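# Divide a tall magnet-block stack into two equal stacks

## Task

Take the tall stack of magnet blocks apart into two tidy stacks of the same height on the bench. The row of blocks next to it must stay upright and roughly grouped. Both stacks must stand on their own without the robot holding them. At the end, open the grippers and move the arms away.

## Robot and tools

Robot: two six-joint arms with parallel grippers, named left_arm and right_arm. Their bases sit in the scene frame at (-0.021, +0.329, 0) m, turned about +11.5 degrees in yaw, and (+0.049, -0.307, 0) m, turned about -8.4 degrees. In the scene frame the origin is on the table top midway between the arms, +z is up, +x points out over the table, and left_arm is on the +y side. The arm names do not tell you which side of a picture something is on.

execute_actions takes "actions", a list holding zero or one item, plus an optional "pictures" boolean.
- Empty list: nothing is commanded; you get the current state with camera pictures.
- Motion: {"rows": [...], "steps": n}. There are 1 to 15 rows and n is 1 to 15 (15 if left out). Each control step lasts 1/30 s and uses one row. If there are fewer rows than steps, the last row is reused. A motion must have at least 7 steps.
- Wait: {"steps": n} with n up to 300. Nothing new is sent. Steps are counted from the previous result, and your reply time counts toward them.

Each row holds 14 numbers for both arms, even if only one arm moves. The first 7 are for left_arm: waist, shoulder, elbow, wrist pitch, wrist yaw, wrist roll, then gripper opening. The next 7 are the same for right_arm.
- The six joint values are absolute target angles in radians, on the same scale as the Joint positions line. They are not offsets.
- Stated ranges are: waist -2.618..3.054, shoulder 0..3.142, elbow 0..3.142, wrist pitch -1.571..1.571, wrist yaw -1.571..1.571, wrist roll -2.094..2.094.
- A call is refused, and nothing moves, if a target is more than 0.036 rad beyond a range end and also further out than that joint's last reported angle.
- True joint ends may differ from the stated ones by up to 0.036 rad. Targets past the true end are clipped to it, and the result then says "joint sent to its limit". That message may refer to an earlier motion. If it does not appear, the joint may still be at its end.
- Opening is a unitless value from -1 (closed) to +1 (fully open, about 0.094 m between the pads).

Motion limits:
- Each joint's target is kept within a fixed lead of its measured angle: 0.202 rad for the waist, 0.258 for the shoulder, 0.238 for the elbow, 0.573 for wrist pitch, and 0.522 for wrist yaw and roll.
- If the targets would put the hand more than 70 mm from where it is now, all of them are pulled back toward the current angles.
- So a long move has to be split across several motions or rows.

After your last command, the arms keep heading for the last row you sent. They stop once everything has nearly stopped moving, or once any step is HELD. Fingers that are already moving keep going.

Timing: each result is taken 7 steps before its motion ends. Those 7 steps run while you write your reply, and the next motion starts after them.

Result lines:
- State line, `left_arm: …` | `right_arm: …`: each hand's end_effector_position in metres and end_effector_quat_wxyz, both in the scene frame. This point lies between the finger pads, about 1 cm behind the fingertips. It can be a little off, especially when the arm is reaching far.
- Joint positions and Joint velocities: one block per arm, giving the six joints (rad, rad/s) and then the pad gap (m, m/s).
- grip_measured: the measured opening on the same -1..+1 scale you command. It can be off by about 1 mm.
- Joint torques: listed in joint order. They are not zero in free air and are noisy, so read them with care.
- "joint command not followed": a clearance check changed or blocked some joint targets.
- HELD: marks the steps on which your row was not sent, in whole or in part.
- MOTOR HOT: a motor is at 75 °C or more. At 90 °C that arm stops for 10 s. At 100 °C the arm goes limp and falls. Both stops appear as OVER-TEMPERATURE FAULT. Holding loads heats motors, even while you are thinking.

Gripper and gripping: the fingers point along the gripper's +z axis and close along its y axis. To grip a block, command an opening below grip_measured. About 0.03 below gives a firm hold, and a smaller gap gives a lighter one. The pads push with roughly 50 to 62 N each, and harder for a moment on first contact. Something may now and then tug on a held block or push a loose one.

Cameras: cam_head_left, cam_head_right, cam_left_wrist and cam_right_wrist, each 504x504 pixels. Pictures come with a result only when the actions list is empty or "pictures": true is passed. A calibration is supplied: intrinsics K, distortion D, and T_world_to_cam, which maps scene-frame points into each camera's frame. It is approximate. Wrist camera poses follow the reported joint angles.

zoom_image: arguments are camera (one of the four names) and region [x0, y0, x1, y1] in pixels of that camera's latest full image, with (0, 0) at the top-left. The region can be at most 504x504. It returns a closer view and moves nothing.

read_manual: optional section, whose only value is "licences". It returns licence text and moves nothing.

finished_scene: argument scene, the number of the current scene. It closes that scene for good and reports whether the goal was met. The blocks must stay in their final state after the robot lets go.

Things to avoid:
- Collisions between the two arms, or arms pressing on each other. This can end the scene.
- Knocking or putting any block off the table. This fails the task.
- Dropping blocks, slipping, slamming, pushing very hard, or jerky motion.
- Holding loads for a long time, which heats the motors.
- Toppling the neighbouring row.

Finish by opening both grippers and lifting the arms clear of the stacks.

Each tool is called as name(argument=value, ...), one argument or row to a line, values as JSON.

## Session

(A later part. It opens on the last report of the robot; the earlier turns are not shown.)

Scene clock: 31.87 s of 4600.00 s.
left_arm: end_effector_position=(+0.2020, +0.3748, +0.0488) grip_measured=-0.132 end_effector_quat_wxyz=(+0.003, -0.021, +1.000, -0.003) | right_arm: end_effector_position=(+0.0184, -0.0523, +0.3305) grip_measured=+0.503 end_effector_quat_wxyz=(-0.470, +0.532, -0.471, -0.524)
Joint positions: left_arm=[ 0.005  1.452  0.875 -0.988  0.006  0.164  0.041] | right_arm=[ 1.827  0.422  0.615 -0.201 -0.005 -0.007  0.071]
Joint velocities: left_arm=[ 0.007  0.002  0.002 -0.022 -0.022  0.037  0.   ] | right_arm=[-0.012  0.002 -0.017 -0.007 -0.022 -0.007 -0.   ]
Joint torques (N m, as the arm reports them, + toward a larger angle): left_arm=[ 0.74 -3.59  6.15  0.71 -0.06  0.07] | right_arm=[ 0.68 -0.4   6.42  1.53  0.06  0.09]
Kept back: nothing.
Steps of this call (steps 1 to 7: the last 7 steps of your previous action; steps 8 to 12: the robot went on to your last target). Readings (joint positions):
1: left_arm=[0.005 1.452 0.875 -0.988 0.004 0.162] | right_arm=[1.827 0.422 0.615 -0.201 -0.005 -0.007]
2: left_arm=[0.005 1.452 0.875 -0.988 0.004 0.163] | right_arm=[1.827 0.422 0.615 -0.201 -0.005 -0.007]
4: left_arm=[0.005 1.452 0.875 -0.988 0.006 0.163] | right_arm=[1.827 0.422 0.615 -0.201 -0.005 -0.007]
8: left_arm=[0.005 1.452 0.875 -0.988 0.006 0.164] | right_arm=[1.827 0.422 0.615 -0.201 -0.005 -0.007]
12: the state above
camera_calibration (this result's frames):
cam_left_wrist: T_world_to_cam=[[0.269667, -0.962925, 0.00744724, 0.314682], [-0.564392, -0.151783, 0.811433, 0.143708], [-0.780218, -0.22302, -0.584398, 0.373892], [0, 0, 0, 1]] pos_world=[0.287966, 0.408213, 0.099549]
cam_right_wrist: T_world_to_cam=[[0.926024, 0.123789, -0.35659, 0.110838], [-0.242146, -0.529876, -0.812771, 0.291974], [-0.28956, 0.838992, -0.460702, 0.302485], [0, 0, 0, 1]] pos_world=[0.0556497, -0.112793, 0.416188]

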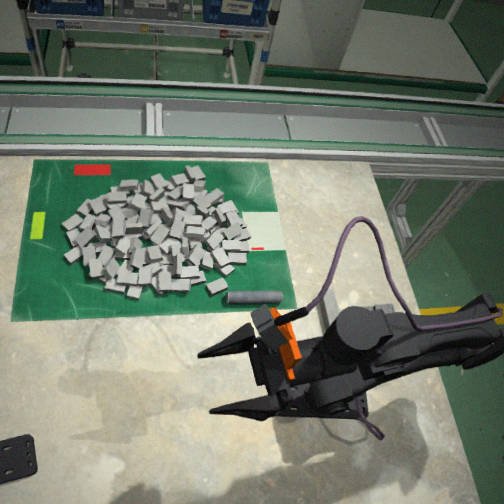

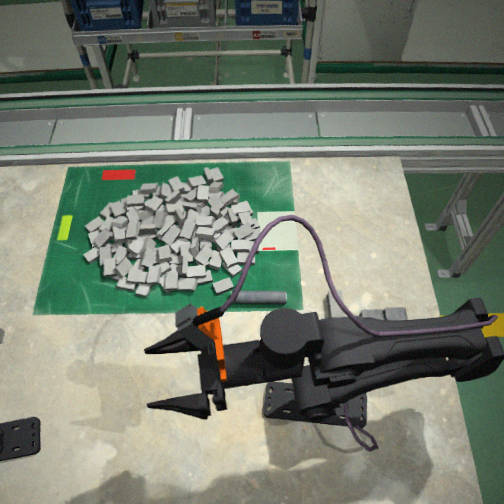

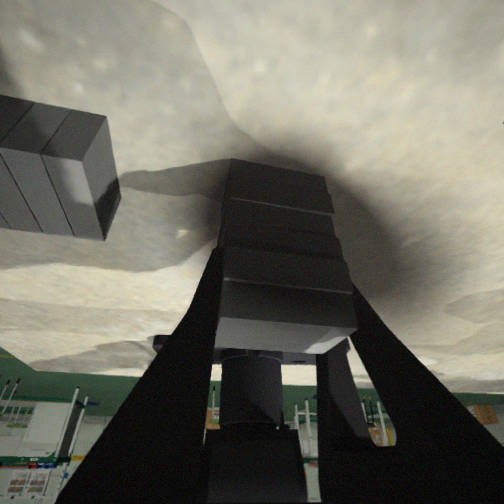

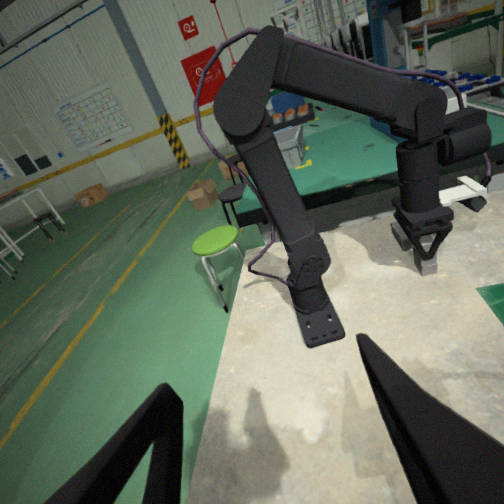

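execute_actions(
  actions=[
    {"rows": [[0.008,1.438,0.88,-0.975,0,0.165,-0.18,1.836,0.402,0.604,-0.2,0,0,0.5],[0.004,1.432,0.885,-0.98,0,0.165,-0.18,1.836,0.402,0.604,-0.2,0,0,0.5],[0,1.422,0.89,-0.985,0,0.165,-0.18,1.836,0.402,0.604,-0.2,0,0,0.5],[0,1.408,0.89,-0.985,0,0.165,-0.18,1.836,0.402,0.604,-0.2,0,0,0.5],[0,1.391,0.89,-0.985,0,0.165,-0.18,1.836,0.402,0.604,-0.2,0,0,0.5],[0,1.371,0.89,-0.985,0,0.165,-0.18,1.836,0.402,0.604,-0.2,0,0,0.5],[-0.004,1.348,0.889,-0.983,0,0.165,-0.18,1.836,0.402,0.604,-0.2,0,0,0.5],[-0.015,1.322,0.888,-0.976,0,0.163,-0.18,1.836,0.402,0.604,-0.2,0,0,0.5],[-0.033,1.294,0.885,-0.965,0,0.162,-0.18,1.836,0.402,0.604,-0.2,0,0,0.5],[-0.057,1.264,0.881,-0.951,0,0.159,-0.18,1.836,0.402,0.604,-0.2,0,0,0.5],[-0.088,1.232,0.876,-0.932,0,0.156,-0.18,1.836,0.402,0.604,-0.2,0,0,0.5],[-0.124,1.198,0.870,-0.911,0,0.152,-0.18,1.836,0.402,0.604,-0.2,0,0,0.5],[-0.165,1.163,0.864,-0.886,0,0.148,-0.18,1.836,0.402,0.604,-0.2,0,0,0.5],[-0.211,1.126,0.857,-0.858,0,0.143,-0.18,1.836,0.402,0.604,-0.2,0,0,0.5],[-0.261,1.089,0.849,-0.828,0,0.138,-0.18,1.836,0.402,0.604,-0.2,0,0,0.5]], "steps": 15},
  ],
)

execute_actions(
  actions=[
    {"rows": [[-0.315,1.051,0.840,-0.795,0,0.133,-0.18,1.836,0.402,0.604,-0.2,0,0,0.5],[-0.372,1.012,0.831,-0.761,0,0.127,-0.18,1.836,0.402,0.604,-0.2,0,0,0.5],[-0.433,0.974,0.821,-0.724,0,0.120,-0.18,1.836,0.402,0.604,-0.2,0,0,0.5],[-0.496,0.935,0.811,-0.687,0,0.114,-0.18,1.836,0.402,0.604,-0.2,0,0,0.5],[-0.561,0.896,0.801,-0.647,0,0.107,-0.18,1.836,0.402,0.604,-0.2,0,0,0.5],[-0.628,0.858,0.790,-0.607,0,0.100,-0.18,1.836,0.402,0.604,-0.2,0,0,0.5],[-0.696,0.821,0.779,-0.566,0,0.093,-0.18,1.836,0.402,0.604,-0.2,0,0,0.5],[-0.766,0.784,0.769,-0.524,0,0.086,-0.18,1.836,0.402,0.604,-0.2,0,0,0.5],[-0.835,0.749,0.758,-0.483,0,0.079,-0.18,1.836,0.402,0.604,-0.2,0,0,0.5],[-0.904,0.715,0.746,-0.441,0,0.072,-0.18,1.836,0.402,0.604,-0.2,0,0,0.5],[-0.974,0.683,0.736,-0.399,0,0.065,-0.18,1.836,0.402,0.604,-0.2,0,0,0.5],[-1.042,0.653,0.725,-0.358,0,0.058,-0.18,1.836,0.402,0.604,-0.2,0,0,0.5],[-1.109,0.625,0.714,-0.318,0,0.051,-0.18,1.836,0.402,0.604,-0.2,0,0,0.5],[-1.174,0.599,0.704,-0.278,0,0.044,-0.18,1.836,0.402,0.604,-0.2,0,0,0.5],[-1.237,0.576,0.694,-0.241,0,0.038,-0.18,1.836,0.402,0.604,-0.2,0,0,0.5]], "steps": 15},
  ],
)

execute_actions(
  actions=[
    {"rows": [[-1.298,0.556,0.684,-0.204,0,0.031,-0.18,1.836,0.402,0.604,-0.2,0,0,0.5],[-1.355,0.539,0.675,-0.170,0,0.025,-0.18,1.836,0.402,0.604,-0.2,0,0,0.5],[-1.409,0.525,0.666,-0.137,0,0.020,-0.18,1.836,0.402,0.604,-0.2,0,0,0.5],[-1.459,0.515,0.658,-0.107,0,0.015,-0.18,1.836,0.402,0.604,-0.2,0,0,0.5],[-1.505,0.509,0.651,-0.079,0,0.010,-0.18,1.836,0.402,0.604,-0.2,0,0,0.5],[-1.546,0.507,0.645,-0.054,0,0.006,-0.18,1.836,0.402,0.604,-0.2,0,0,0.5],[-1.582,0.507,0.639,-0.033,0,0.002,-0.18,1.836,0.402,0.604,-0.2,0,0,0.5],[-1.613,0.507,0.634,-0.014,0,-0.001,-0.18,1.836,0.402,0.604,-0.2,0,0,0.5],[-1.637,0.507,0.630,0.0,0,-0.004,-0.18,1.836,0.402,0.604,-0.2,0,0,0.5],[-1.655,0.507,0.627,0.011,0,-0.005,-0.18,1.836,0.402,0.604,-0.2,0,0,0.5],[-1.666,0.507,0.626,0.018,0,-0.007,-0.18,1.836,0.402,0.604,-0.2,0,0,0.5],[-1.67,0.507,0.625,0.02,0,-0.007,-0.18,1.836,0.402,0.604,-0.2,0,0,0.5]], "steps": 15},
  ],
)

execute_actions(
  actions=[
    {"steps": 20},
  ],
  pictures=true,
)

Scene clock: 46.70 s of 4600.00 s.
left_arm: end_effector_position=(+0.2051, +0.3753, +0.0597) grip_measured=-0.132 end_effector_quat_wxyz=(+0.028, -0.020, +0.999, +0.003) | right_arm: end_effector_position=(+0.0184, -0.0523, +0.3305) grip_measured=+0.503 end_effector_quat_wxyz=(-0.470, +0.532, -0.471, -0.524)
Joint positions: left_arm=[ 0.003  1.4    0.875 -0.989  0.005  0.164  0.041] | right_arm=[ 1.827  0.422  0.615 -0.201 -0.005 -0.007  0.071]
Joint velocities: left_arm=[-0.061 -0.632 -0.002  0.007 -0.066 -0.081  0.001] | right_arm=[-0.002  0.007  0.022 -0.022  0.051  0.095 -0.001]
Joint torques (N m, as the arm reports them, + toward a larger angle): left_arm=[-1.28 -7.01  7.87  0.67  0.05  0.01] | right_arm=[ 0.72 -0.34  6.41  1.53  0.06  0.09]
Steps of this call (steps 1 to 15: the robot went on to your last target; steps 16 to 90: nothing new was sent; then 11.57 s passed at rest; steps 91 to 98: the first 8 steps of this action). Readings (joint positions):
91: left_arm=[0.005 1.452 0.875 -0.988 0.006 0.164] | right_arm=[1.827 0.422 0.615 -0.201 -0.005 -0.007]
92: left_arm=[0.005 1.452 0.875 -0.988 0.006 0.164] | right_arm=[1.827 0.422 0.615 -0.201 -0.005 -0.007]
94: left_arm=[0.005 1.450 0.875 -0.988 0.006 0.164] | right_arm=[1.827 0.422 0.615 -0.201 -0.005 -0.007]
98: the state above

Scene clock: 47.20 s of 4600.00 s.
left_arm: end_effector_position=(+0.2235, +0.2121, +0.1779) grip_measured=-0.132 end_effector_quat_wxyz=(+0.366, +0.259, +0.892, -0.059) | right_arm: end_effector_position=(+0.0184, -0.0523, +0.3305) grip_measured=+0.503 end_effector_quat_wxyz=(-0.470, +0.532, -0.471, -0.524)
Joint positions: left_arm=[-0.652  0.874  0.782 -0.719 -0.007  0.116  0.041] | right_arm=[ 1.827  0.422  0.615 -0.201 -0.005 -0.007  0.071]
Joint velocities: left_arm=[-1.932 -1.072 -0.335  0.974  0.11  -0.125 -0.   ] | right_arm=[ 0.002 -0.007 -0.002 -0.007 -0.022 -0.022  0.001]
Joint torques (N m, as the arm reports them, + toward a larger angle): left_arm=[ 0.35 -2.61  8.64  2.43  0.07 -0.1 ] | right_arm=[ 0.63 -0.33  6.46  1.53  0.05  0.1 ]
Steps of this call (steps 1 to 7: the last 7 steps of your previous action; steps 8 to 15: the first 8 steps of this action). Readings (joint positions):
8: left_arm=[-0.225 1.140 0.854 -0.915 -0.009 0.151] | right_arm=[1.827 0.422 0.615 -0.201 -0.005 -0.007]
9: left_arm=[-0.277 1.102 0.846 -0.892 -0.010 0.147] | right_arm=[1.827 0.422 0.615 -0.201 -0.005 -0.007]
11: left_arm=[-0.393 1.027 0.826 -0.841 -0.009 0.138] | right_arm=[1.827 0.422 0.615 -0.201 -0.005 -0.007]
15: the state above

Scene clock: 47.70 s of 4600.00 s.
left_arm: end_effector_position=(+0.0379, +0.0587, +0.3229) grip_measured=-0.132 end_effector_quat_wxyz=(+0.535, +0.467, +0.563, -0.423) | right_arm: end_effector_position=(+0.0184, -0.0523, +0.3305) grip_measured=+0.503 end_effector_quat_wxyz=(-0.470, +0.532, -0.471, -0.524)
Joint positions: left_arm=[-1.554  0.528  0.646 -0.187  0.008  0.024  0.041] | right_arm=[ 1.827  0.422  0.615 -0.201 -0.005 -0.007  0.071]
Joint velocities: left_arm=[-1.053 -0.032 -0.154  0.857  0.051 -0.154 -0.001] | right_arm=[-0.002 -0.012 -0.012 -0.022 -0.037  0.007 -0.   ]
Joint torques (N m, as the arm reports them, + toward a larger angle): left_arm=[ 0.4  -0.19  7.71  2.94 -0.09 -0.02] | right_arm=[ 0.67 -0.32  6.46  1.53  0.08  0.08]
Steps of this call (steps 1 to 7: the last 7 steps of your previous action; steps 8 to 15: the first 8 steps of this action). Readings (joint positions):
8: left_arm=[-1.196 0.617 0.698 -0.426 0.002 0.065] | right_arm=[1.827 0.422 0.615 -0.201 -0.005 -0.007]
9: left_arm=[-1.257 0.594 0.689 -0.387 0.003 0.058] | right_arm=[1.827 0.422 0.615 -0.201 -0.005 -0.007]
11: left_arm=[-1.372 0.557 0.673 -0.314 0.005 0.046] | right_arm=[1.827 0.422 0.615 -0.201 -0.005 -0.007]
15: the state above

Scene clock: 48.37 s of 4600.00 s.
left_arm: end_effector_position=(+0.0090, +0.0513, +0.3428) grip_measured=-0.132 end_effector_quat_wxyz=(+0.533, +0.465, +0.516, -0.483) | right_arm: end_effector_position=(+0.0184, -0.0523, +0.3305) grip_measured=+0.503 end_effector_quat_wxyz=(-0.470, +0.532, -0.471, -0.524)
Joint positions: left_arm=[-1.662  0.528  0.621 -0.058  0.006 -0.003  0.041] | right_arm=[ 1.827  0.422  0.615 -0.201 -0.005 -0.007  0.071]
Joint velocities: left_arm=[-0.017  0.007  0.002  0.022 -0.095 -0.066  0.   ] | right_arm=[-0.027 -0.007 -0.022 -0.081 -0.007 -0.051  0.   ]
Joint torques (N m, as the arm reports them, + toward a larger angle): left_arm=[-0.66 -0.48  8.35  3.16 -0.06 -0.05] | right_arm=[ 0.67 -0.3   6.44  1.53  0.07  0.09]
Kept back: nothing.
Steps of this call (steps 1 to 7: the last 7 steps of your previous action; steps 8 to 20: the robot went on to your last target). Readings (joint positions):
1: left_arm=[-1.587 0.528 0.641 -0.162 0.009 0.020] | right_arm=[1.827 0.422 0.615 -0.201 -0.005 -0.007]
2: left_arm=[-1.614 0.528 0.635 -0.140 0.009 0.016] | right_arm=[1.827 0.422 0.615 -0.201 -0.005 -0.007]
4: left_arm=[-1.650 0.528 0.626 -0.109 0.010 0.010] | right_arm=[1.827 0.422 0.615 -0.201 -0.005 -0.007]
8: left_arm=[-1.662 0.528 0.621 -0.080 0.009 0.003] | right_arm=[1.827 0.422 0.615 -0.201 -0.005 -0.007]
20: the state above
camera_calibration (this result's frames):
cam_left_wrist: T_world_to_cam=[[-0.968519, -0.0906897, 0.231831, -0.0575441], [-0.214577, 0.776257, -0.592774, 0.177743], [-0.126202, -0.623859, -0.77128, 0.401676], [0, 0, 0, 1]] pos_world=[0.0330993, 0.107396, 0.428507]
cam_right_wrist: T_world_to_cam=[[0.926024, 0.123789, -0.35659, 0.110838], [-0.242146, -0.529876, -0.812771, 0.291974], [-0.28956, 0.838992, -0.460702, 0.302485], [0, 0, 0, 1]] pos_world=[0.0556497, -0.112793, 0.416188]

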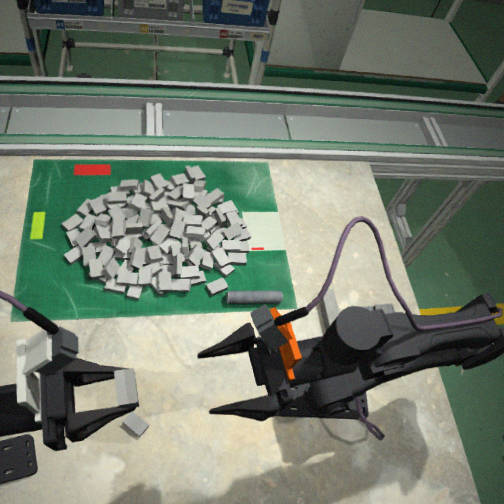

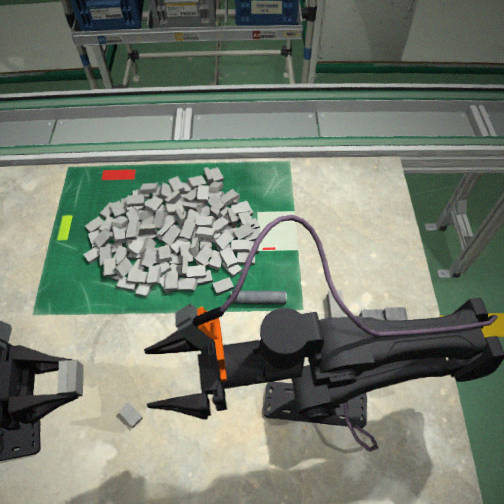

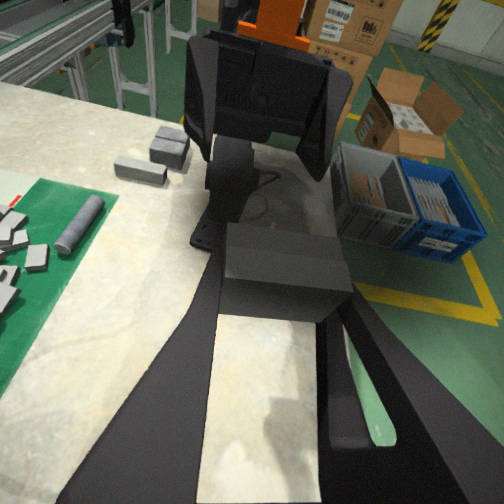

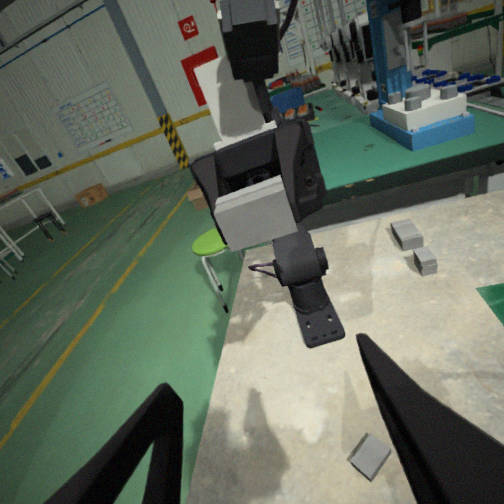

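zoom_image(
  camera="cam_head_left",
  region=[90, 360, 190, 460],
)

zoom_image(
  camera="cam_head_right",
  region=[50, 350, 160, 460],
)

zoom_image(
  camera="cam_right_wrist",
  region=[325, 410, 415, 500],
)

zoom_image(
  camera="cam_right_wrist",
  region=[375, 205, 455, 285],
)

Region (90, 360, 190, 460) of cam_head_left's 504x504 image, scaled by 5.040, with more detail than that image has.

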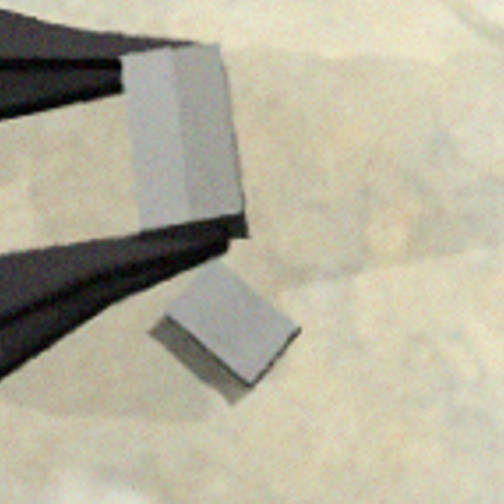

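Region (50, 350, 160, 460) of cam_head_right's 504x504 image, scaled by 4.582, with more detail than that image has.

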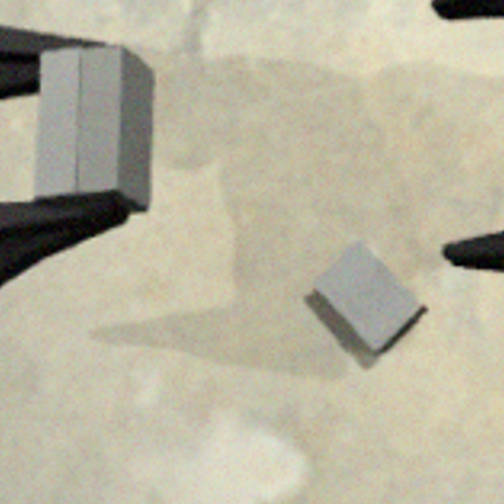

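Region (325, 410, 415, 500) of cam_right_wrist's 504x504 image, scaled by 5.600, with more detail than that image has.

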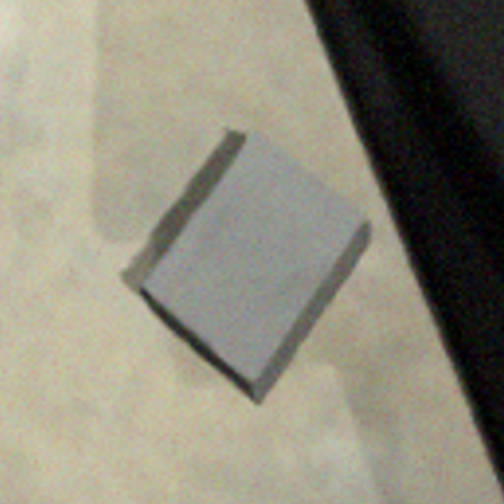

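Region (375, 205, 455, 285) of cam_right_wrist's 504x504 image, scaled by 6.300, with more detail than that image has.

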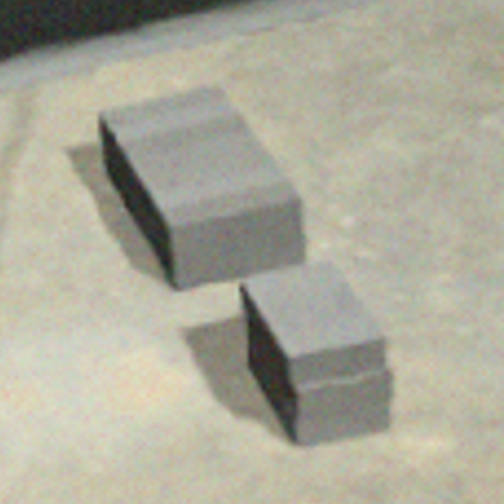

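execute_actions(
  actions=[
    {"rows": [[-1.667,0.51,0.63,0.017,0,-0.009,-0.18,1.830,0.402,0.604,-0.2,0,0,0.5],[-1.664,0.514,0.634,0.007,0,-0.015,-0.18,1.814,0.402,0.604,-0.2,0,0,0.5],[-1.662,0.517,0.637,-0.009,0,-0.025,-0.18,1.789,0.402,0.604,-0.2,0,0,0.5],[-1.66,0.52,0.64,-0.031,0,-0.038,-0.18,1.754,0.402,0.604,-0.2,0,0,0.5],[-1.66,0.524,0.642,-0.057,0,-0.054,-0.18,1.713,0.402,0.604,-0.2,0,0,0.5],[-1.659,0.534,0.646,-0.088,0,-0.073,-0.18,1.665,0.402,0.604,-0.2,0,0,0.5],[-1.657,0.551,0.653,-0.124,0,-0.095,-0.18,1.612,0.402,0.604,-0.2,0,0,0.5],[-1.655,0.574,0.663,-0.163,0,-0.119,-0.18,1.555,0.402,0.604,-0.2,0,0,0.5],[-1.653,0.603,0.676,-0.205,0,-0.144,-0.18,1.494,0.402,0.604,-0.2,0,0,0.5],[-1.650,0.636,0.690,-0.250,0,-0.172,-0.18,1.432,0.402,0.604,-0.2,0,0,0.5],[-1.646,0.674,0.706,-0.297,0,-0.201,-0.18,1.368,0.402,0.604,-0.2,0,0,0.5],[-1.643,0.716,0.725,-0.347,0,-0.231,-0.18,1.304,0.402,0.604,-0.2,0,0,0.5],[-1.639,0.762,0.744,-0.397,0,-0.262,-0.18,1.242,0.402,0.604,-0.2,0,0,0.5],[-1.635,0.810,0.765,-0.449,0,-0.293,-0.18,1.181,0.402,0.604,-0.2,0,0,0.5],[-1.630,0.861,0.787,-0.501,0,-0.325,-0.18,1.124,0.402,0.604,-0.2,0,0,0.5]], "steps": 15},
  ],
)

execute_actions(
  actions=[
    {"rows": [[-1.626,0.914,0.810,-0.553,0,-0.357,-0.18,1.071,0.402,0.604,-0.2,0,0,0.5],[-1.621,0.969,0.833,-0.605,0,-0.388,-0.18,1.023,0.402,0.604,-0.2,0,0,0.5],[-1.616,1.024,0.857,-0.655,0,-0.419,-0.18,0.982,0.402,0.604,-0.2,0,0,0.5],[-1.611,1.080,0.881,-0.705,0,-0.449,-0.18,0.947,0.402,0.604,-0.2,0,0,0.5],[-1.606,1.136,0.905,-0.752,0,-0.478,-0.18,0.922,0.402,0.604,-0.2,0,0,0.5],[-1.601,1.191,0.929,-0.797,0,-0.506,-0.18,0.906,0.402,0.604,-0.2,0,0,0.5],[-1.596,1.246,0.952,-0.839,0,-0.531,-0.18,0.9,0.402,0.604,-0.2,0,0,0.5],[-1.592,1.299,0.975,-0.878,0,-0.555,-0.18,0.9,0.402,0.604,-0.2,0,0,0.5],[-1.587,1.350,0.997,-0.914,0,-0.577,-0.18,0.9,0.402,0.604,-0.2,0,0,0.5],[-1.583,1.398,1.018,-0.945,0,-0.596,-0.18,0.9,0.402,0.604,-0.2,0,0,0.5],[-1.579,1.444,1.037,-0.971,0,-0.612,-0.18,0.9,0.402,0.604,-0.2,0,0,0.5],[-1.576,1.486,1.056,-0.993,0,-0.625,-0.18,0.9,0.402,0.604,-0.2,0,0,0.5],[-1.572,1.524,1.072,-1.009,0,-0.635,-0.18,0.9,0.402,0.604,-0.2,0,0,0.5],[-1.569,1.557,1.086,-1.019,0,-0.641,-0.18,0.9,0.402,0.604,-0.2,0,0,0.5],[-1.567,1.586,1.099,-1.022,0,-0.643,-0.18,0.9,0.402,0.604,-0.2,0,0,0.5]], "steps": 15},
  ],
)

execute_actions(
  actions=[
    {"rows": [[-1.565,1.609,1.109,-1.022,0,-0.643,-0.18,0.9,0.402,0.604,-0.2,0,0,0.5],[-1.563,1.626,1.116,-1.022,0,-0.643,-0.18,0.9,0.402,0.604,-0.2,0,0,0.5],[-1.562,1.636,1.120,-1.022,0,-0.643,-0.18,0.9,0.402,0.604,-0.2,0,0,0.5],[-1.562,1.64,1.122,-1.022,0,-0.643,-0.18,0.9,0.402,0.604,-0.2,0,0,0.5]], "steps": 8},
  ],
)

execute_actions(
  actions=[
    {"steps": 22},
  ],
  pictures=true,
)

Scene clock: 58.17 s of 4600.00 s.
left_arm: end_effector_position=(+0.0092, +0.0493, +0.3301) grip_measured=-0.132 end_effector_quat_wxyz=(+0.507, +0.463, +0.542, -0.484) | right_arm: end_effector_position=(+0.0637, -0.0509, +0.3305) grip_measured=+0.503 end_effector_quat_wxyz=(-0.514, +0.489, -0.515, -0.481)
Joint positions: left_arm=[-1.662  0.537  0.623 -0.102  0.006 -0.055  0.041] | right_arm=[ 1.648  0.422  0.615 -0.201 -0.008 -0.007  0.071]
Joint velocities: left_arm=[-0.022  0.271  0.076 -0.608  0.007 -0.476  0.001] | right_arm=[-1.497  0.012  0.007  0.007 -0.007 -0.037 -0.001]
Joint torques (N m, as the arm reports them, + toward a larger angle): left_arm=[ 0.64  2.64 11.18  2.58 -0.07 -0.01] | right_arm=[-0.09 -0.33  6.41  1.58  0.09  0.08]
Steps of this call (steps 1 to 15: the robot went on to your last target; steps 16 to 90: nothing new was sent; then 6.53 s passed at rest; steps 91 to 98: the first 8 steps of this action). Readings (joint positions):
91: left_arm=[-1.662 0.528 0.621 -0.057 0.006 -0.004] | right_arm=[1.827 0.422 0.615 -0.201 -0.005 -0.007]
92: left_arm=[-1.662 0.528 0.621 -0.057 0.006 -0.005] | right_arm=[1.826 0.422 0.615 -0.201 -0.005 -0.007]
94: left_arm=[-1.662 0.528 0.621 -0.059 0.006 -0.013] | right_arm=[1.805 0.422 0.615 -0.201 -0.006 -0.007]
98: the state above

Scene clock: 58.67 s of 4600.00 s.
left_arm: end_effector_position=(+0.0283, +0.0253, +0.1327) grip_measured=-0.132 end_effector_quat_wxyz=(+0.157, +0.450, +0.853, -0.213) | right_arm: end_effector_position=(+0.2327, -0.1282, +0.3305) grip_measured=+0.503 end_effector_quat_wxyz=(+0.654, -0.268, +0.658, +0.262)
Joint positions: left_arm=[-1.609  1.22   0.9   -0.716  0.006 -0.44   0.041] | right_arm=[ 0.914  0.422  0.615 -0.201  0.002 -0.006  0.071]
Joint velocities: left_arm=[ 0.144  1.58   0.676 -1.311 -0.081 -0.799 -0.   ] | right_arm=[-0.227 -0.002 -0.012 -0.022  0.007  0.022  0.001]
Joint torques (N m, as the arm reports them, + toward a larger angle): left_arm=[ 0.76 -4.32 10.81  1.83 -0.05  0.  ] | right_arm=[ 0.02 -0.31  6.45  1.54  0.    0.07]
Steps of this call (steps 1 to 7: the last 7 steps of your previous action; steps 8 to 15: the first 8 steps of this action). Readings (joint positions):
8: left_arm=[-1.643 0.830 0.739 -0.390 0.006 -0.238] | right_arm=[1.164 0.422 0.615 -0.201 -0.003 -0.006]
9: left_arm=[-1.638 0.883 0.761 -0.437 0.006 -0.267] | right_arm=[1.109 0.422 0.615 -0.201 -0.002 -0.006]
11: left_arm=[-1.629 0.994 0.806 -0.532 0.006 -0.325] | right_arm=[1.014 0.422 0.615 -0.201 -0.000 -0.006]
15: the state above

Scene clock: 58.93 s of 4600.00 s.
left_arm: end_effector_position=(+0.0335, +0.0492, +0.0631) grip_measured=-0.132 end_effector_quat_wxyz=(+0.021, +0.381, +0.924, -0.037) | right_arm: end_effector_position=(+0.2338, -0.1294, +0.3305) grip_measured=+0.503 end_effector_quat_wxyz=(+0.654, -0.266, +0.659, +0.260)
Joint positions: left_arm=[-1.577  1.578  1.049 -0.956  0.006 -0.595  0.041] | right_arm=[ 0.908  0.422  0.615 -0.201  0.002 -0.006  0.071]
Joint velocities: left_arm=[ 0.061  0.857  0.339 -0.403 -0.051 -0.271  0.   ] | right_arm=[ 0.007 -0.002 -0.007 -0.066 -0.022 -0.007 -0.001]
Joint torques (N m, as the arm reports them, + toward a larger angle): left_arm=[ 0.74 -7.09 10.16  0.6  -0.04 -0.04] | right_arm=[-0.57 -0.34  6.46  1.53 -0.02  0.09]
Steps of this call (steps 1 to 7: the last 7 steps of your previous action; step 8: the first step of this action). Readings (joint positions):
8: the state above

Scene clock: 59.67 s of 4600.00 s.
left_arm: end_effector_position=(+0.0343, +0.0549, +0.0523) grip_measured=-0.132 end_effector_quat_wxyz=(-0.004, +0.359, +0.933, +0.000) | right_arm: end_effector_position=(+0.2338, -0.1294, +0.3305) grip_measured=+0.503 end_effector_quat_wxyz=(+0.654, -0.266, +0.659, +0.260)
Joint positions: left_arm=[-1.571  1.653  1.086 -1.009  0.006 -0.636  0.041] | right_arm=[ 0.908  0.422  0.615 -0.201  0.002 -0.006  0.071]
Joint velocities: left_arm=[-0.002  0.007 -0.007 -0.066  0.051  0.051  0.001] | right_arm=[-0.002 -0.012 -0.017  0.051  0.007  0.022  0.   ]
Joint torques (N m, as the arm reports them, + toward a larger angle): left_arm=[ 0.71 -6.95  9.66  0.29 -0.06 -0.09] | right_arm=[-0.58 -0.35  6.39  1.54 -0.02  0.09]
Kept back: nothing.
Steps of this call (steps 1 to 7: the last 7 steps of your previous action; steps 8 to 22: the robot went on to your last target). Readings (joint positions):
1: left_arm=[-1.575 1.605 1.059 -0.968 0.006 -0.604] | right_arm=[0.908 0.422 0.615 -0.201 0.002 -0.006]
2: left_arm=[-1.573 1.626 1.068 -0.976 0.006 -0.610] | right_arm=[0.908 0.422 0.615 -0.201 0.002 -0.006]
4: left_arm=[-1.571 1.649 1.076 -0.986 0.006 -0.620] | right_arm=[0.908 0.422 0.615 -0.201 0.002 -0.006]
8: left_arm=[-1.571 1.653 1.083 -1.002 0.006 -0.630] | right_arm=[0.908 0.422 0.615 -0.201 0.002 -0.006]
22: the state above
camera_calibration (this result's frames):
cam_left_wrist: T_world_to_cam=[[-0.481553, -0.876417, 0.000922028, 0.0731445], [-0.502833, 0.277146, 0.818748, -0.0283473], [-0.71782, 0.393807, -0.574152, 0.137259], [0, 0, 0, 1]] pos_world=[0.119496, 0.0179078, 0.10195]
cam_right_wrist: T_world_to_cam=[[0.65569, -0.665164, -0.35725, -0.117749], [-0.569356, -0.124833, -0.812558, 0.432125], [0.495887, 0.736188, -0.460567, 0.232552], [0, 0, 0, 1]] pos_world=[0.207921, -0.19558, 0.416166]

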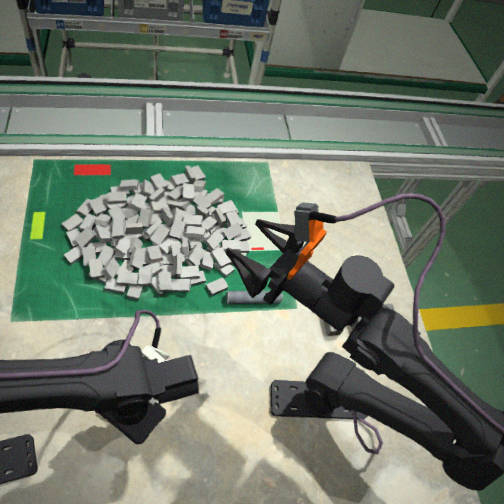

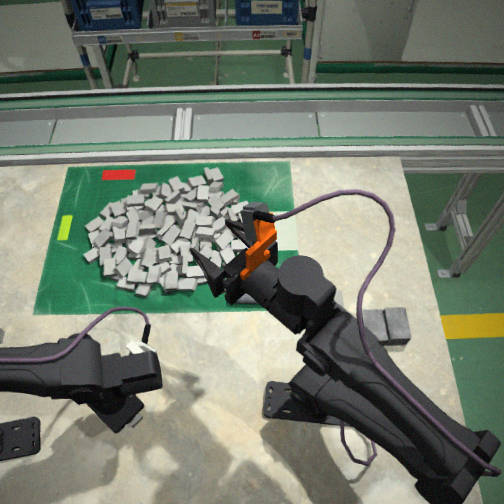

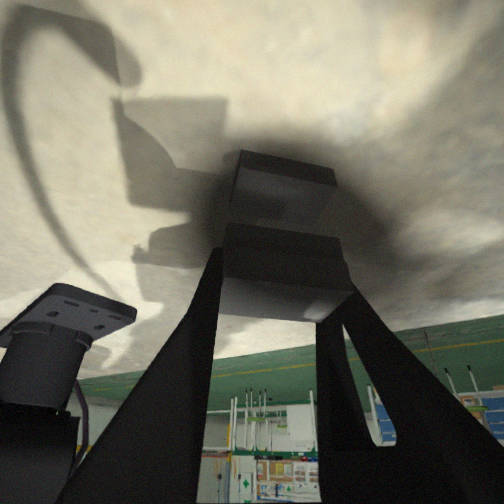

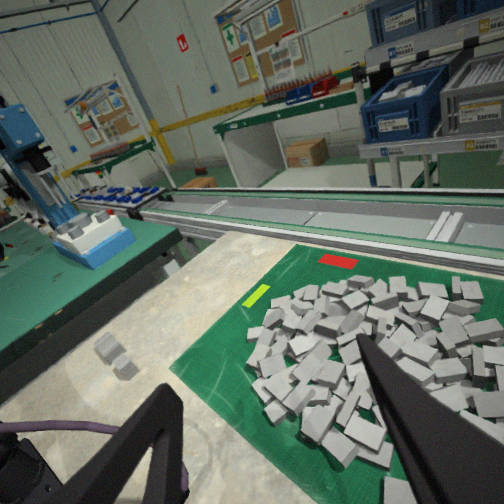

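zoom_image(
  camera="cam_left_wrist",
  region=[190, 135, 380, 325],
)

Region (190, 135, 380, 325) of cam_left_wrist's 504x504 image, scaled by 2.653, with more detail than that image has.

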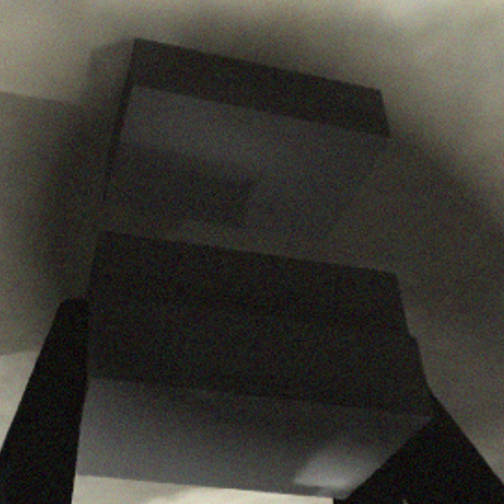

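execute_actions(
  actions=[
    {"rows": [[-1.57,1.65,1.10,-0.99,0,-0.63,-0.18,0.9,0.402,0.604,-0.2,0,0,0.5],[-1.577,1.656,1.088,-0.965,0,-0.62,-0.18,0.9,0.402,0.604,-0.2,0,0,0.5],[-1.582,1.66,1.082,-0.94,0,-0.612,-0.18,0.9,0.402,0.604,-0.2,0,0,0.5],[-1.5845,1.664,1.076,-0.918,0,-0.608,-0.18,0.9,0.402,0.604,-0.2,0,0,0.5],[-1.5845,1.668,1.07,-0.90,0,-0.608,-0.18,0.9,0.402,0.604,-0.2,0,0,0.5],[-1.5845,1.672,1.064,-0.888,0,-0.608,-0.18,0.9,0.402,0.604,-0.2,0,0,0.5],[-1.5845,1.676,1.058,-0.88,0,-0.608,-0.18,0.9,0.402,0.604,-0.2,0,0,0.5],[-1.5845,1.68,1.052,-0.878,0,-0.608,-0.18,0.9,0.402,0.604,-0.2,0,0,0.5],[-1.5845,1.684,1.047,-0.878,0,-0.608,-0.18,0.9,0.402,0.604,-0.2,0,0,0.5],[-1.5845,1.687,1.042,-0.878,0,-0.608,-0.18,0.9,0.402,0.604,-0.2,0,0,0.5],[-1.5845,1.69,1.038,-0.878,0,-0.608,-0.18,0.9,0.402,0.604,-0.2,0,0,0.5],[-1.5845,1.692,1.035,-0.878,0,-0.608,-0.18,0.9,0.402,0.604,-0.2,0,0,0.5],[-1.5845,1.693,1.033,-0.878,0,-0.608,-0.18,0.9,0.402,0.604,-0.2,0,0,0.5],[-1.5845,1.694,1.032,-0.878,0,-0.608,-0.18,0.9,0.402,0.604,-0.2,0,0,0.5]], "steps": 15},
  ],
)

execute_actions(
  actions=[
    {"steps": 14},
  ],
  pictures=true,
)

Scene clock: 64.23 s of 4600.00 s.
left_arm: end_effector_position=(+0.0355, +0.0425, +0.0443) grip_measured=-0.132 end_effector_quat_wxyz=(+0.008, +0.369, +0.929, -0.017) | right_arm: end_effector_position=(+0.2338, -0.1294, +0.3305) grip_measured=+0.503 end_effector_quat_wxyz=(+0.654, -0.266, +0.659, +0.260)
Joint positions: left_arm=[-1.575  1.671  1.072 -0.934  0.006 -0.62   0.041] | right_arm=[ 0.908  0.422  0.615 -0.201  0.002 -0.006  0.071]
Joint velocities: left_arm=[-0.012  0.129 -0.173  0.344 -0.066  0.037 -0.002] | right_arm=[-0.022 -0.002  0.002  0.007 -0.037 -0.022  0.001]
Joint torques (N m, as the arm reports them, + toward a larger angle): left_arm=[-0.68 -6.05  5.64  0.54 -0.05  0.08] | right_arm=[-0.51 -0.36  6.45  1.54 -0.02  0.08]
Steps of this call (steps 1 to 15: the robot went on to your last target; steps 16 to 90: nothing new was sent; then 1.30 s passed at rest; steps 91 to 98: the first 8 steps of this action). Readings (joint positions):
91: left_arm=[-1.571 1.653 1.086 -1.009 0.006 -0.637] | right_arm=[0.908 0.422 0.615 -0.201 0.002 -0.006]
92: left_arm=[-1.571 1.653 1.086 -1.007 0.006 -0.635] | right_arm=[0.908 0.422 0.615 -0.201 0.002 -0.006]
94: left_arm=[-1.571 1.656 1.086 -0.992 0.006 -0.629] | right_arm=[0.908 0.422 0.615 -0.201 0.002 -0.006]
98: the state above

Scene clock: 64.70 s of 4600.00 s.
left_arm: end_effector_position=(+0.0340, +0.0492, +0.0278) grip_measured=-0.132 end_effector_quat_wxyz=(-0.001, +0.371, +0.929, -0.004) | right_arm: end_effector_position=(+0.2338, -0.1294, +0.3305) grip_measured=+0.503 end_effector_quat_wxyz=(+0.654, -0.266, +0.659, +0.260)
Joint positions: left_arm=[-1.575  1.7    1.034 -0.9    0.006 -0.615  0.041] | right_arm=[ 0.908  0.422  0.615 -0.201  0.002 -0.006  0.071]
Joint velocities: left_arm=[ 0.002 -0.007 -0.002  0.007 -0.037 -0.007  0.   ] | right_arm=[ 0.007 -0.012 -0.012 -0.051 -0.022 -0.066 -0.001]
Joint torques (N m, as the arm reports them, + toward a larger angle): left_arm=[-0.71 -6.66  6.04  0.61 -0.05  0.1 ] | right_arm=[-0.55 -0.34  6.44  1.54 -0.01  0.07]
Kept back: nothing.
Steps of this call (steps 1 to 7: the last 7 steps of your previous action; steps 8 to 14: the robot went on to your last target). Readings (joint positions):
1: left_arm=[-1.575 1.676 1.066 -0.924 0.006 -0.619] | right_arm=[0.908 0.422 0.615 -0.201 0.002 -0.006]
2: left_arm=[-1.575 1.681 1.060 -0.916 0.006 -0.618] | right_arm=[0.908 0.422 0.615 -0.201 0.002 -0.006]
4: left_arm=[-1.575 1.690 1.048 -0.908 0.006 -0.617] | right_arm=[0.908 0.422 0.615 -0.201 0.002 -0.006]
8: left_arm=[-1.575 1.700 1.034 -0.905 0.006 -0.615] | right_arm=[0.908 0.422 0.615 -0.201 0.002 -0.006]
14: the state above
camera_calibration (this result's frames):
cam_left_wrist: T_world_to_cam=[[-0.50479, -0.8632, 0.00851423, 0.0679959], [-0.496761, 0.298539, 0.814925, -0.00797228], [-0.705985, 0.407137, -0.579504, 0.12427], [0, 0, 0, 1]] pos_world=[0.118096, 0.0104793, 0.0779328]
cam_right_wrist: T_world_to_cam=[[0.65569, -0.665164, -0.35725, -0.117749], [-0.569356, -0.124833, -0.812558, 0.432125], [0.495887, 0.736188, -0.460567, 0.232552], [0, 0, 0, 1]] pos_world=[0.207921, -0.19558, 0.416166]

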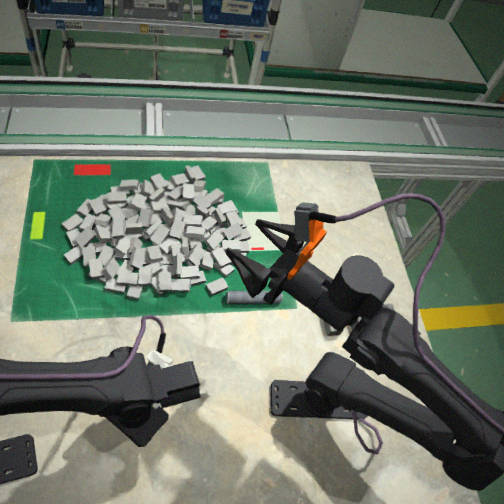

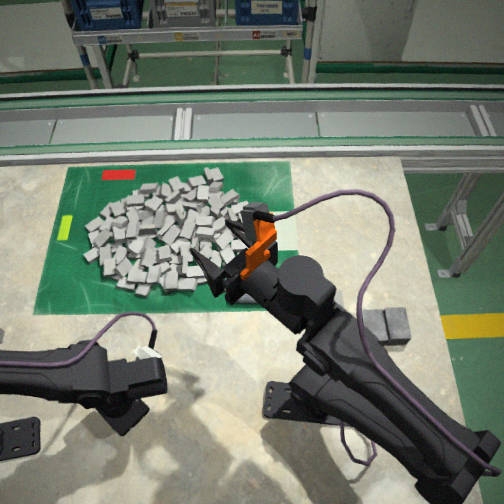

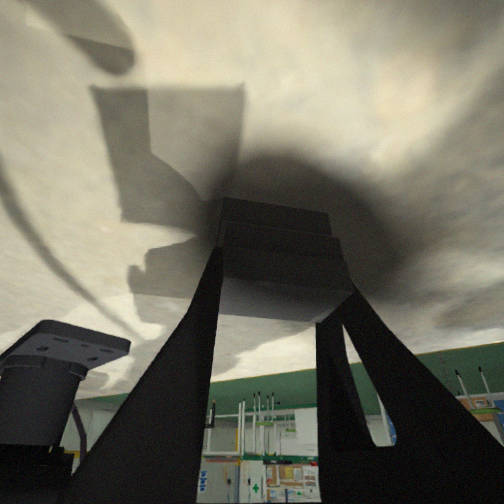

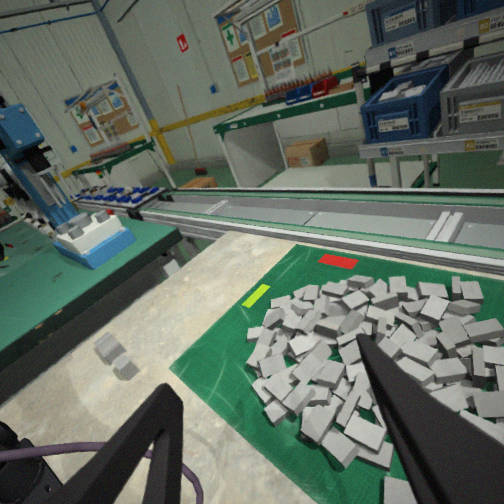

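zoom_image(
  camera="cam_left_wrist",
  region=[200, 170, 370, 340],
)

Region (200, 170, 370, 340) of cam_left_wrist's 504x504 image, scaled by 2.965, with more detail than that image has.

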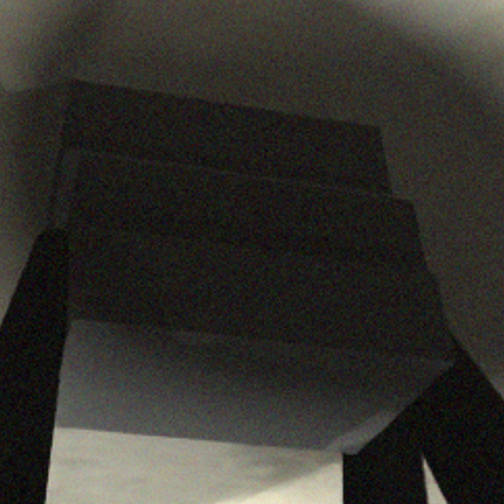

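execute_actions(
  actions=[
    {"rows": [[-1.5845,1.694,1.027,-0.88,0,-0.608,-0.18,0.9,0.402,0.604,-0.2,0,0,0.5],[-1.5845,1.694,1.023,-0.882,0,-0.608,-0.18,0.9,0.402,0.604,-0.2,0,0,0.5],[-1.5845,1.694,1.021,-0.882,0,-0.608,-0.18,0.9,0.402,0.604,-0.2,0,0,0.5]], "steps": 15},
  ],
)

Scene clock: 65.97 s of 4600.00 s.
left_arm: end_effector_position=(+0.0342, +0.0485, +0.0278) grip_measured=-0.132 end_effector_quat_wxyz=(-0.000, +0.371, +0.928, -0.005) | right_arm: end_effector_position=(+0.2338, -0.1294, +0.3305) grip_measured=+0.503 end_effector_quat_wxyz=(+0.654, -0.266, +0.659, +0.260)
Joint positions: left_arm=[-1.575  1.7    1.034 -0.897  0.006 -0.614  0.041] | right_arm=[ 0.908  0.422  0.615 -0.201  0.002 -0.006  0.071]
Joint velocities: left_arm=[-0.012 -0.007 -0.017  0.037 -0.051  0.037 -0.   ] | right_arm=[-0.017 -0.002 -0.017 -0.022 -0.022  0.022 -0.001]
Joint torques (N m, as the arm reports them, + toward a larger angle): left_arm=[-0.78 -6.71  5.16  0.63 -0.06  0.06] | right_arm=[-0.58 -0.35  6.42  1.55  0.    0.08]
Steps of this call (steps 1 to 30: the robot went on to your last target; steps 31 to 38: the first 8 steps of this action). Readings (joint positions):
31: left_arm=[-1.575 1.700 1.034 -0.897 0.006 -0.614] | right_arm=[0.908 0.422 0.615 -0.201 0.002 -0.006]
32: left_arm=[-1.575 1.700 1.034 -0.897 0.006 -0.614] | right_arm=[0.908 0.422 0.615 -0.201 0.002 -0.006]
34: left_arm=[-1.575 1.700 1.034 -0.897 0.006 -0.614] | right_arm=[0.908 0.422 0.615 -0.201 0.002 -0.006]
38: the state above

execute_actions(
  actions=[
    {"rows": [[-1.5845,1.694,1.034,-0.9,0,-0.608,-0.18,0.9,0.402,0.604,-0.2,0,0,0.5],[-1.5845,1.694,1.036,-0.915,0,-0.608,-0.18,0.9,0.402,0.604,-0.2,0,0,0.5],[-1.5845,1.694,1.036,-0.925,0,-0.608,-0.18,0.9,0.402,0.604,-0.2,0,0,0.5],[-1.5845,1.694,1.036,-0.925,0,-0.608,-0.18,0.9,0.402,0.604,-0.2,0,0,0.5],[-1.5845,1.694,1.036,-0.921,0,-0.608,-0.18,0.9,0.402,0.604,-0.2,0,0,0.5]], "steps": 12},
  ],
)

execute_actions(
  actions=[
    {"steps": 8},
  ],
  pictures=true,
)

Scene clock: 66.77 s of 4600.00 s.
left_arm: end_effector_position=(+0.0338, +0.0502, +0.0278) grip_measured=-0.132 end_effector_quat_wxyz=(-0.002, +0.371, +0.928, -0.002) | right_arm: end_effector_position=(+0.2338, -0.1294, +0.3305) grip_measured=+0.503 end_effector_quat_wxyz=(+0.654, -0.266, +0.659, +0.260)
Joint positions: left_arm=[-1.575  1.7    1.034 -0.904  0.006 -0.614  0.041] | right_arm=[ 0.908  0.422  0.615 -0.201  0.002 -0.006  0.071]
Joint velocities: left_arm=[ 0.002  0.007 -0.012 -0.081 -0.022  0.007  0.001] | right_arm=[ 0.002 -0.002 -0.007  0.066  0.007  0.007  0.001]
Joint torques (N m, as the arm reports them, + toward a larger angle): left_arm=[-0.77 -6.6   6.39  0.32 -0.03  0.08] | right_arm=[-0.56 -0.33  6.44  1.54 -0.01  0.08]
Steps of this call (steps 1 to 7: the last 7 steps of your previous action; steps 8 to 15: the robot went on to your last target; steps 16 to 19: nothing new was sent; steps 20 to 24: the first 5 steps of this action). Readings (joint positions):
20: left_arm=[-1.575 1.700 1.034 -0.897 0.006 -0.614] | right_arm=[0.908 0.422 0.615 -0.201 0.002 -0.006]
21: left_arm=[-1.575 1.700 1.034 -0.897 0.006 -0.614] | right_arm=[0.908 0.422 0.615 -0.201 0.002 -0.006]
23: left_arm=[-1.575 1.700 1.034 -0.902 0.006 -0.614] | right_arm=[0.908 0.422 0.615 -0.201 0.002 -0.006]
24: the state above

Scene clock: 67.03 s of 4600.00 s.
left_arm: end_effector_position=(+0.0336, +0.0513, +0.0278) grip_measured=-0.132 end_effector_quat_wxyz=(-0.003, +0.371, +0.928, -0.000) | right_arm: end_effector_position=(+0.2338, -0.1294, +0.3305) grip_measured=+0.503 end_effector_quat_wxyz=(+0.654, -0.266, +0.659, +0.260)
Joint positions: left_arm=[-1.575  1.7    1.034 -0.908  0.006 -0.614  0.041] | right_arm=[ 0.908  0.422  0.615 -0.201  0.002 -0.006  0.071]
Joint velocities: left_arm=[-0.012 -0.007 -0.012 -0.066 -0.022 -0.037  0.002] | right_arm=[-0.012 -0.007 -0.017 -0.037 -0.066 -0.051 -0.002]
Joint torques (N m, as the arm reports them, + toward a larger angle): left_arm=[-0.69 -6.53  6.44  0.29 -0.04  0.08] | right_arm=[-0.59 -0.34  6.43  1.53 -0.02  0.08]
Kept back: nothing.
Steps of this call (steps 1 to 7: the last 7 steps of your previous action; step 8: the robot went on to your last target). Readings (joint positions):
1: left_arm=[-1.575 1.700 1.034 -0.905 0.006 -0.614] | right_arm=[0.908 0.422 0.615 -0.201 0.002 -0.006]
2: left_arm=[-1.575 1.700 1.034 -0.907 0.006 -0.614] | right_arm=[0.908 0.422 0.615 -0.201 0.002 -0.006]
4: left_arm=[-1.575 1.700 1.034 -0.908 0.006 -0.614] | right_arm=[0.908 0.422 0.615 -0.201 0.002 -0.006]
8: the state above
camera_calibration (this result's frames):
cam_left_wrist: T_world_to_cam=[[-0.50511, -0.863053, 0.00194702, 0.0698149], [-0.495258, 0.291701, 0.818309, -0.00861529], [-0.706812, 0.412372, -0.574775, 0.122728], [0, 0, 0, 1]] pos_world=[0.117743, 0.0121575, 0.0774548]
cam_right_wrist: T_world_to_cam=[[0.65569, -0.665164, -0.35725, -0.117749], [-0.569356, -0.124833, -0.812558, 0.432125], [0.495887, 0.736188, -0.460567, 0.232552], [0, 0, 0, 1]] pos_world=[0.207921, -0.19558, 0.416166]

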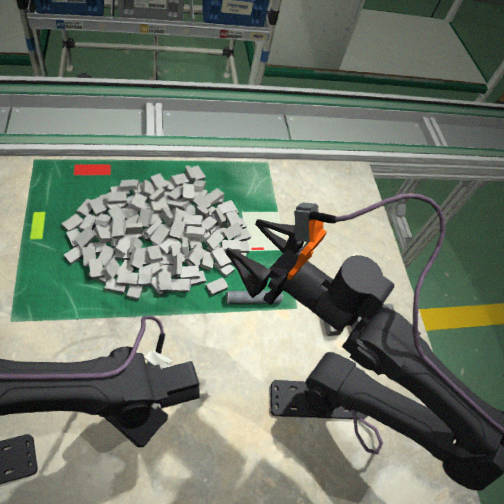

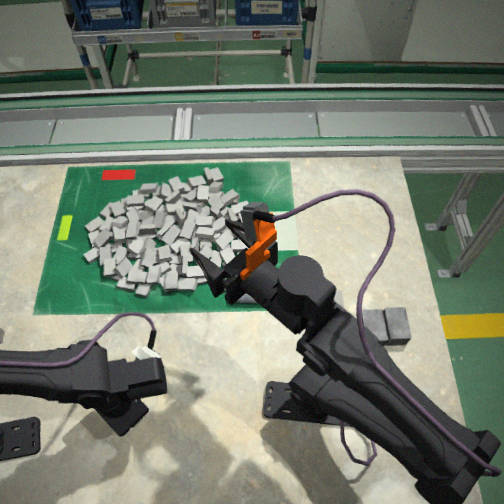

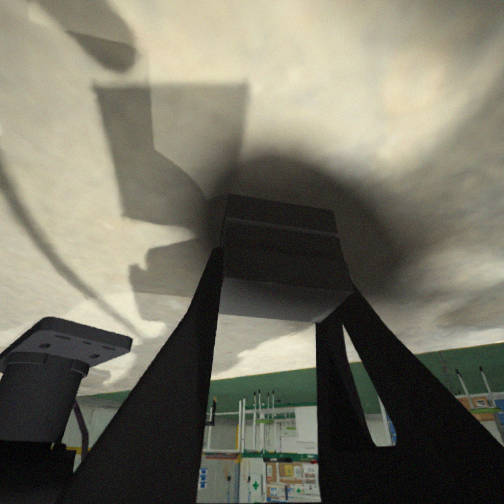

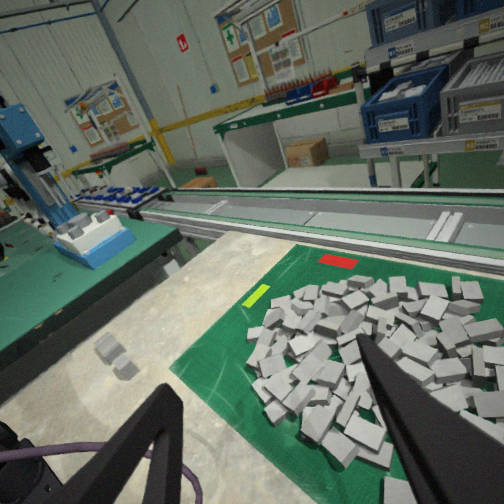

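zoom_image(
  camera="cam_left_wrist",
  region=[200, 170, 370, 340],
)

Region (200, 170, 370, 340) of cam_left_wrist's 504x504 image, scaled by 2.965, with more detail than that image has.

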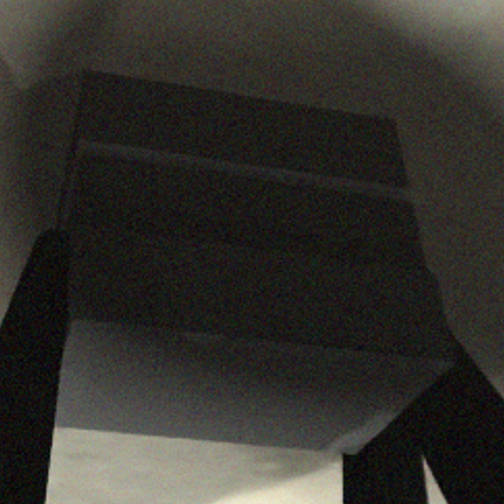

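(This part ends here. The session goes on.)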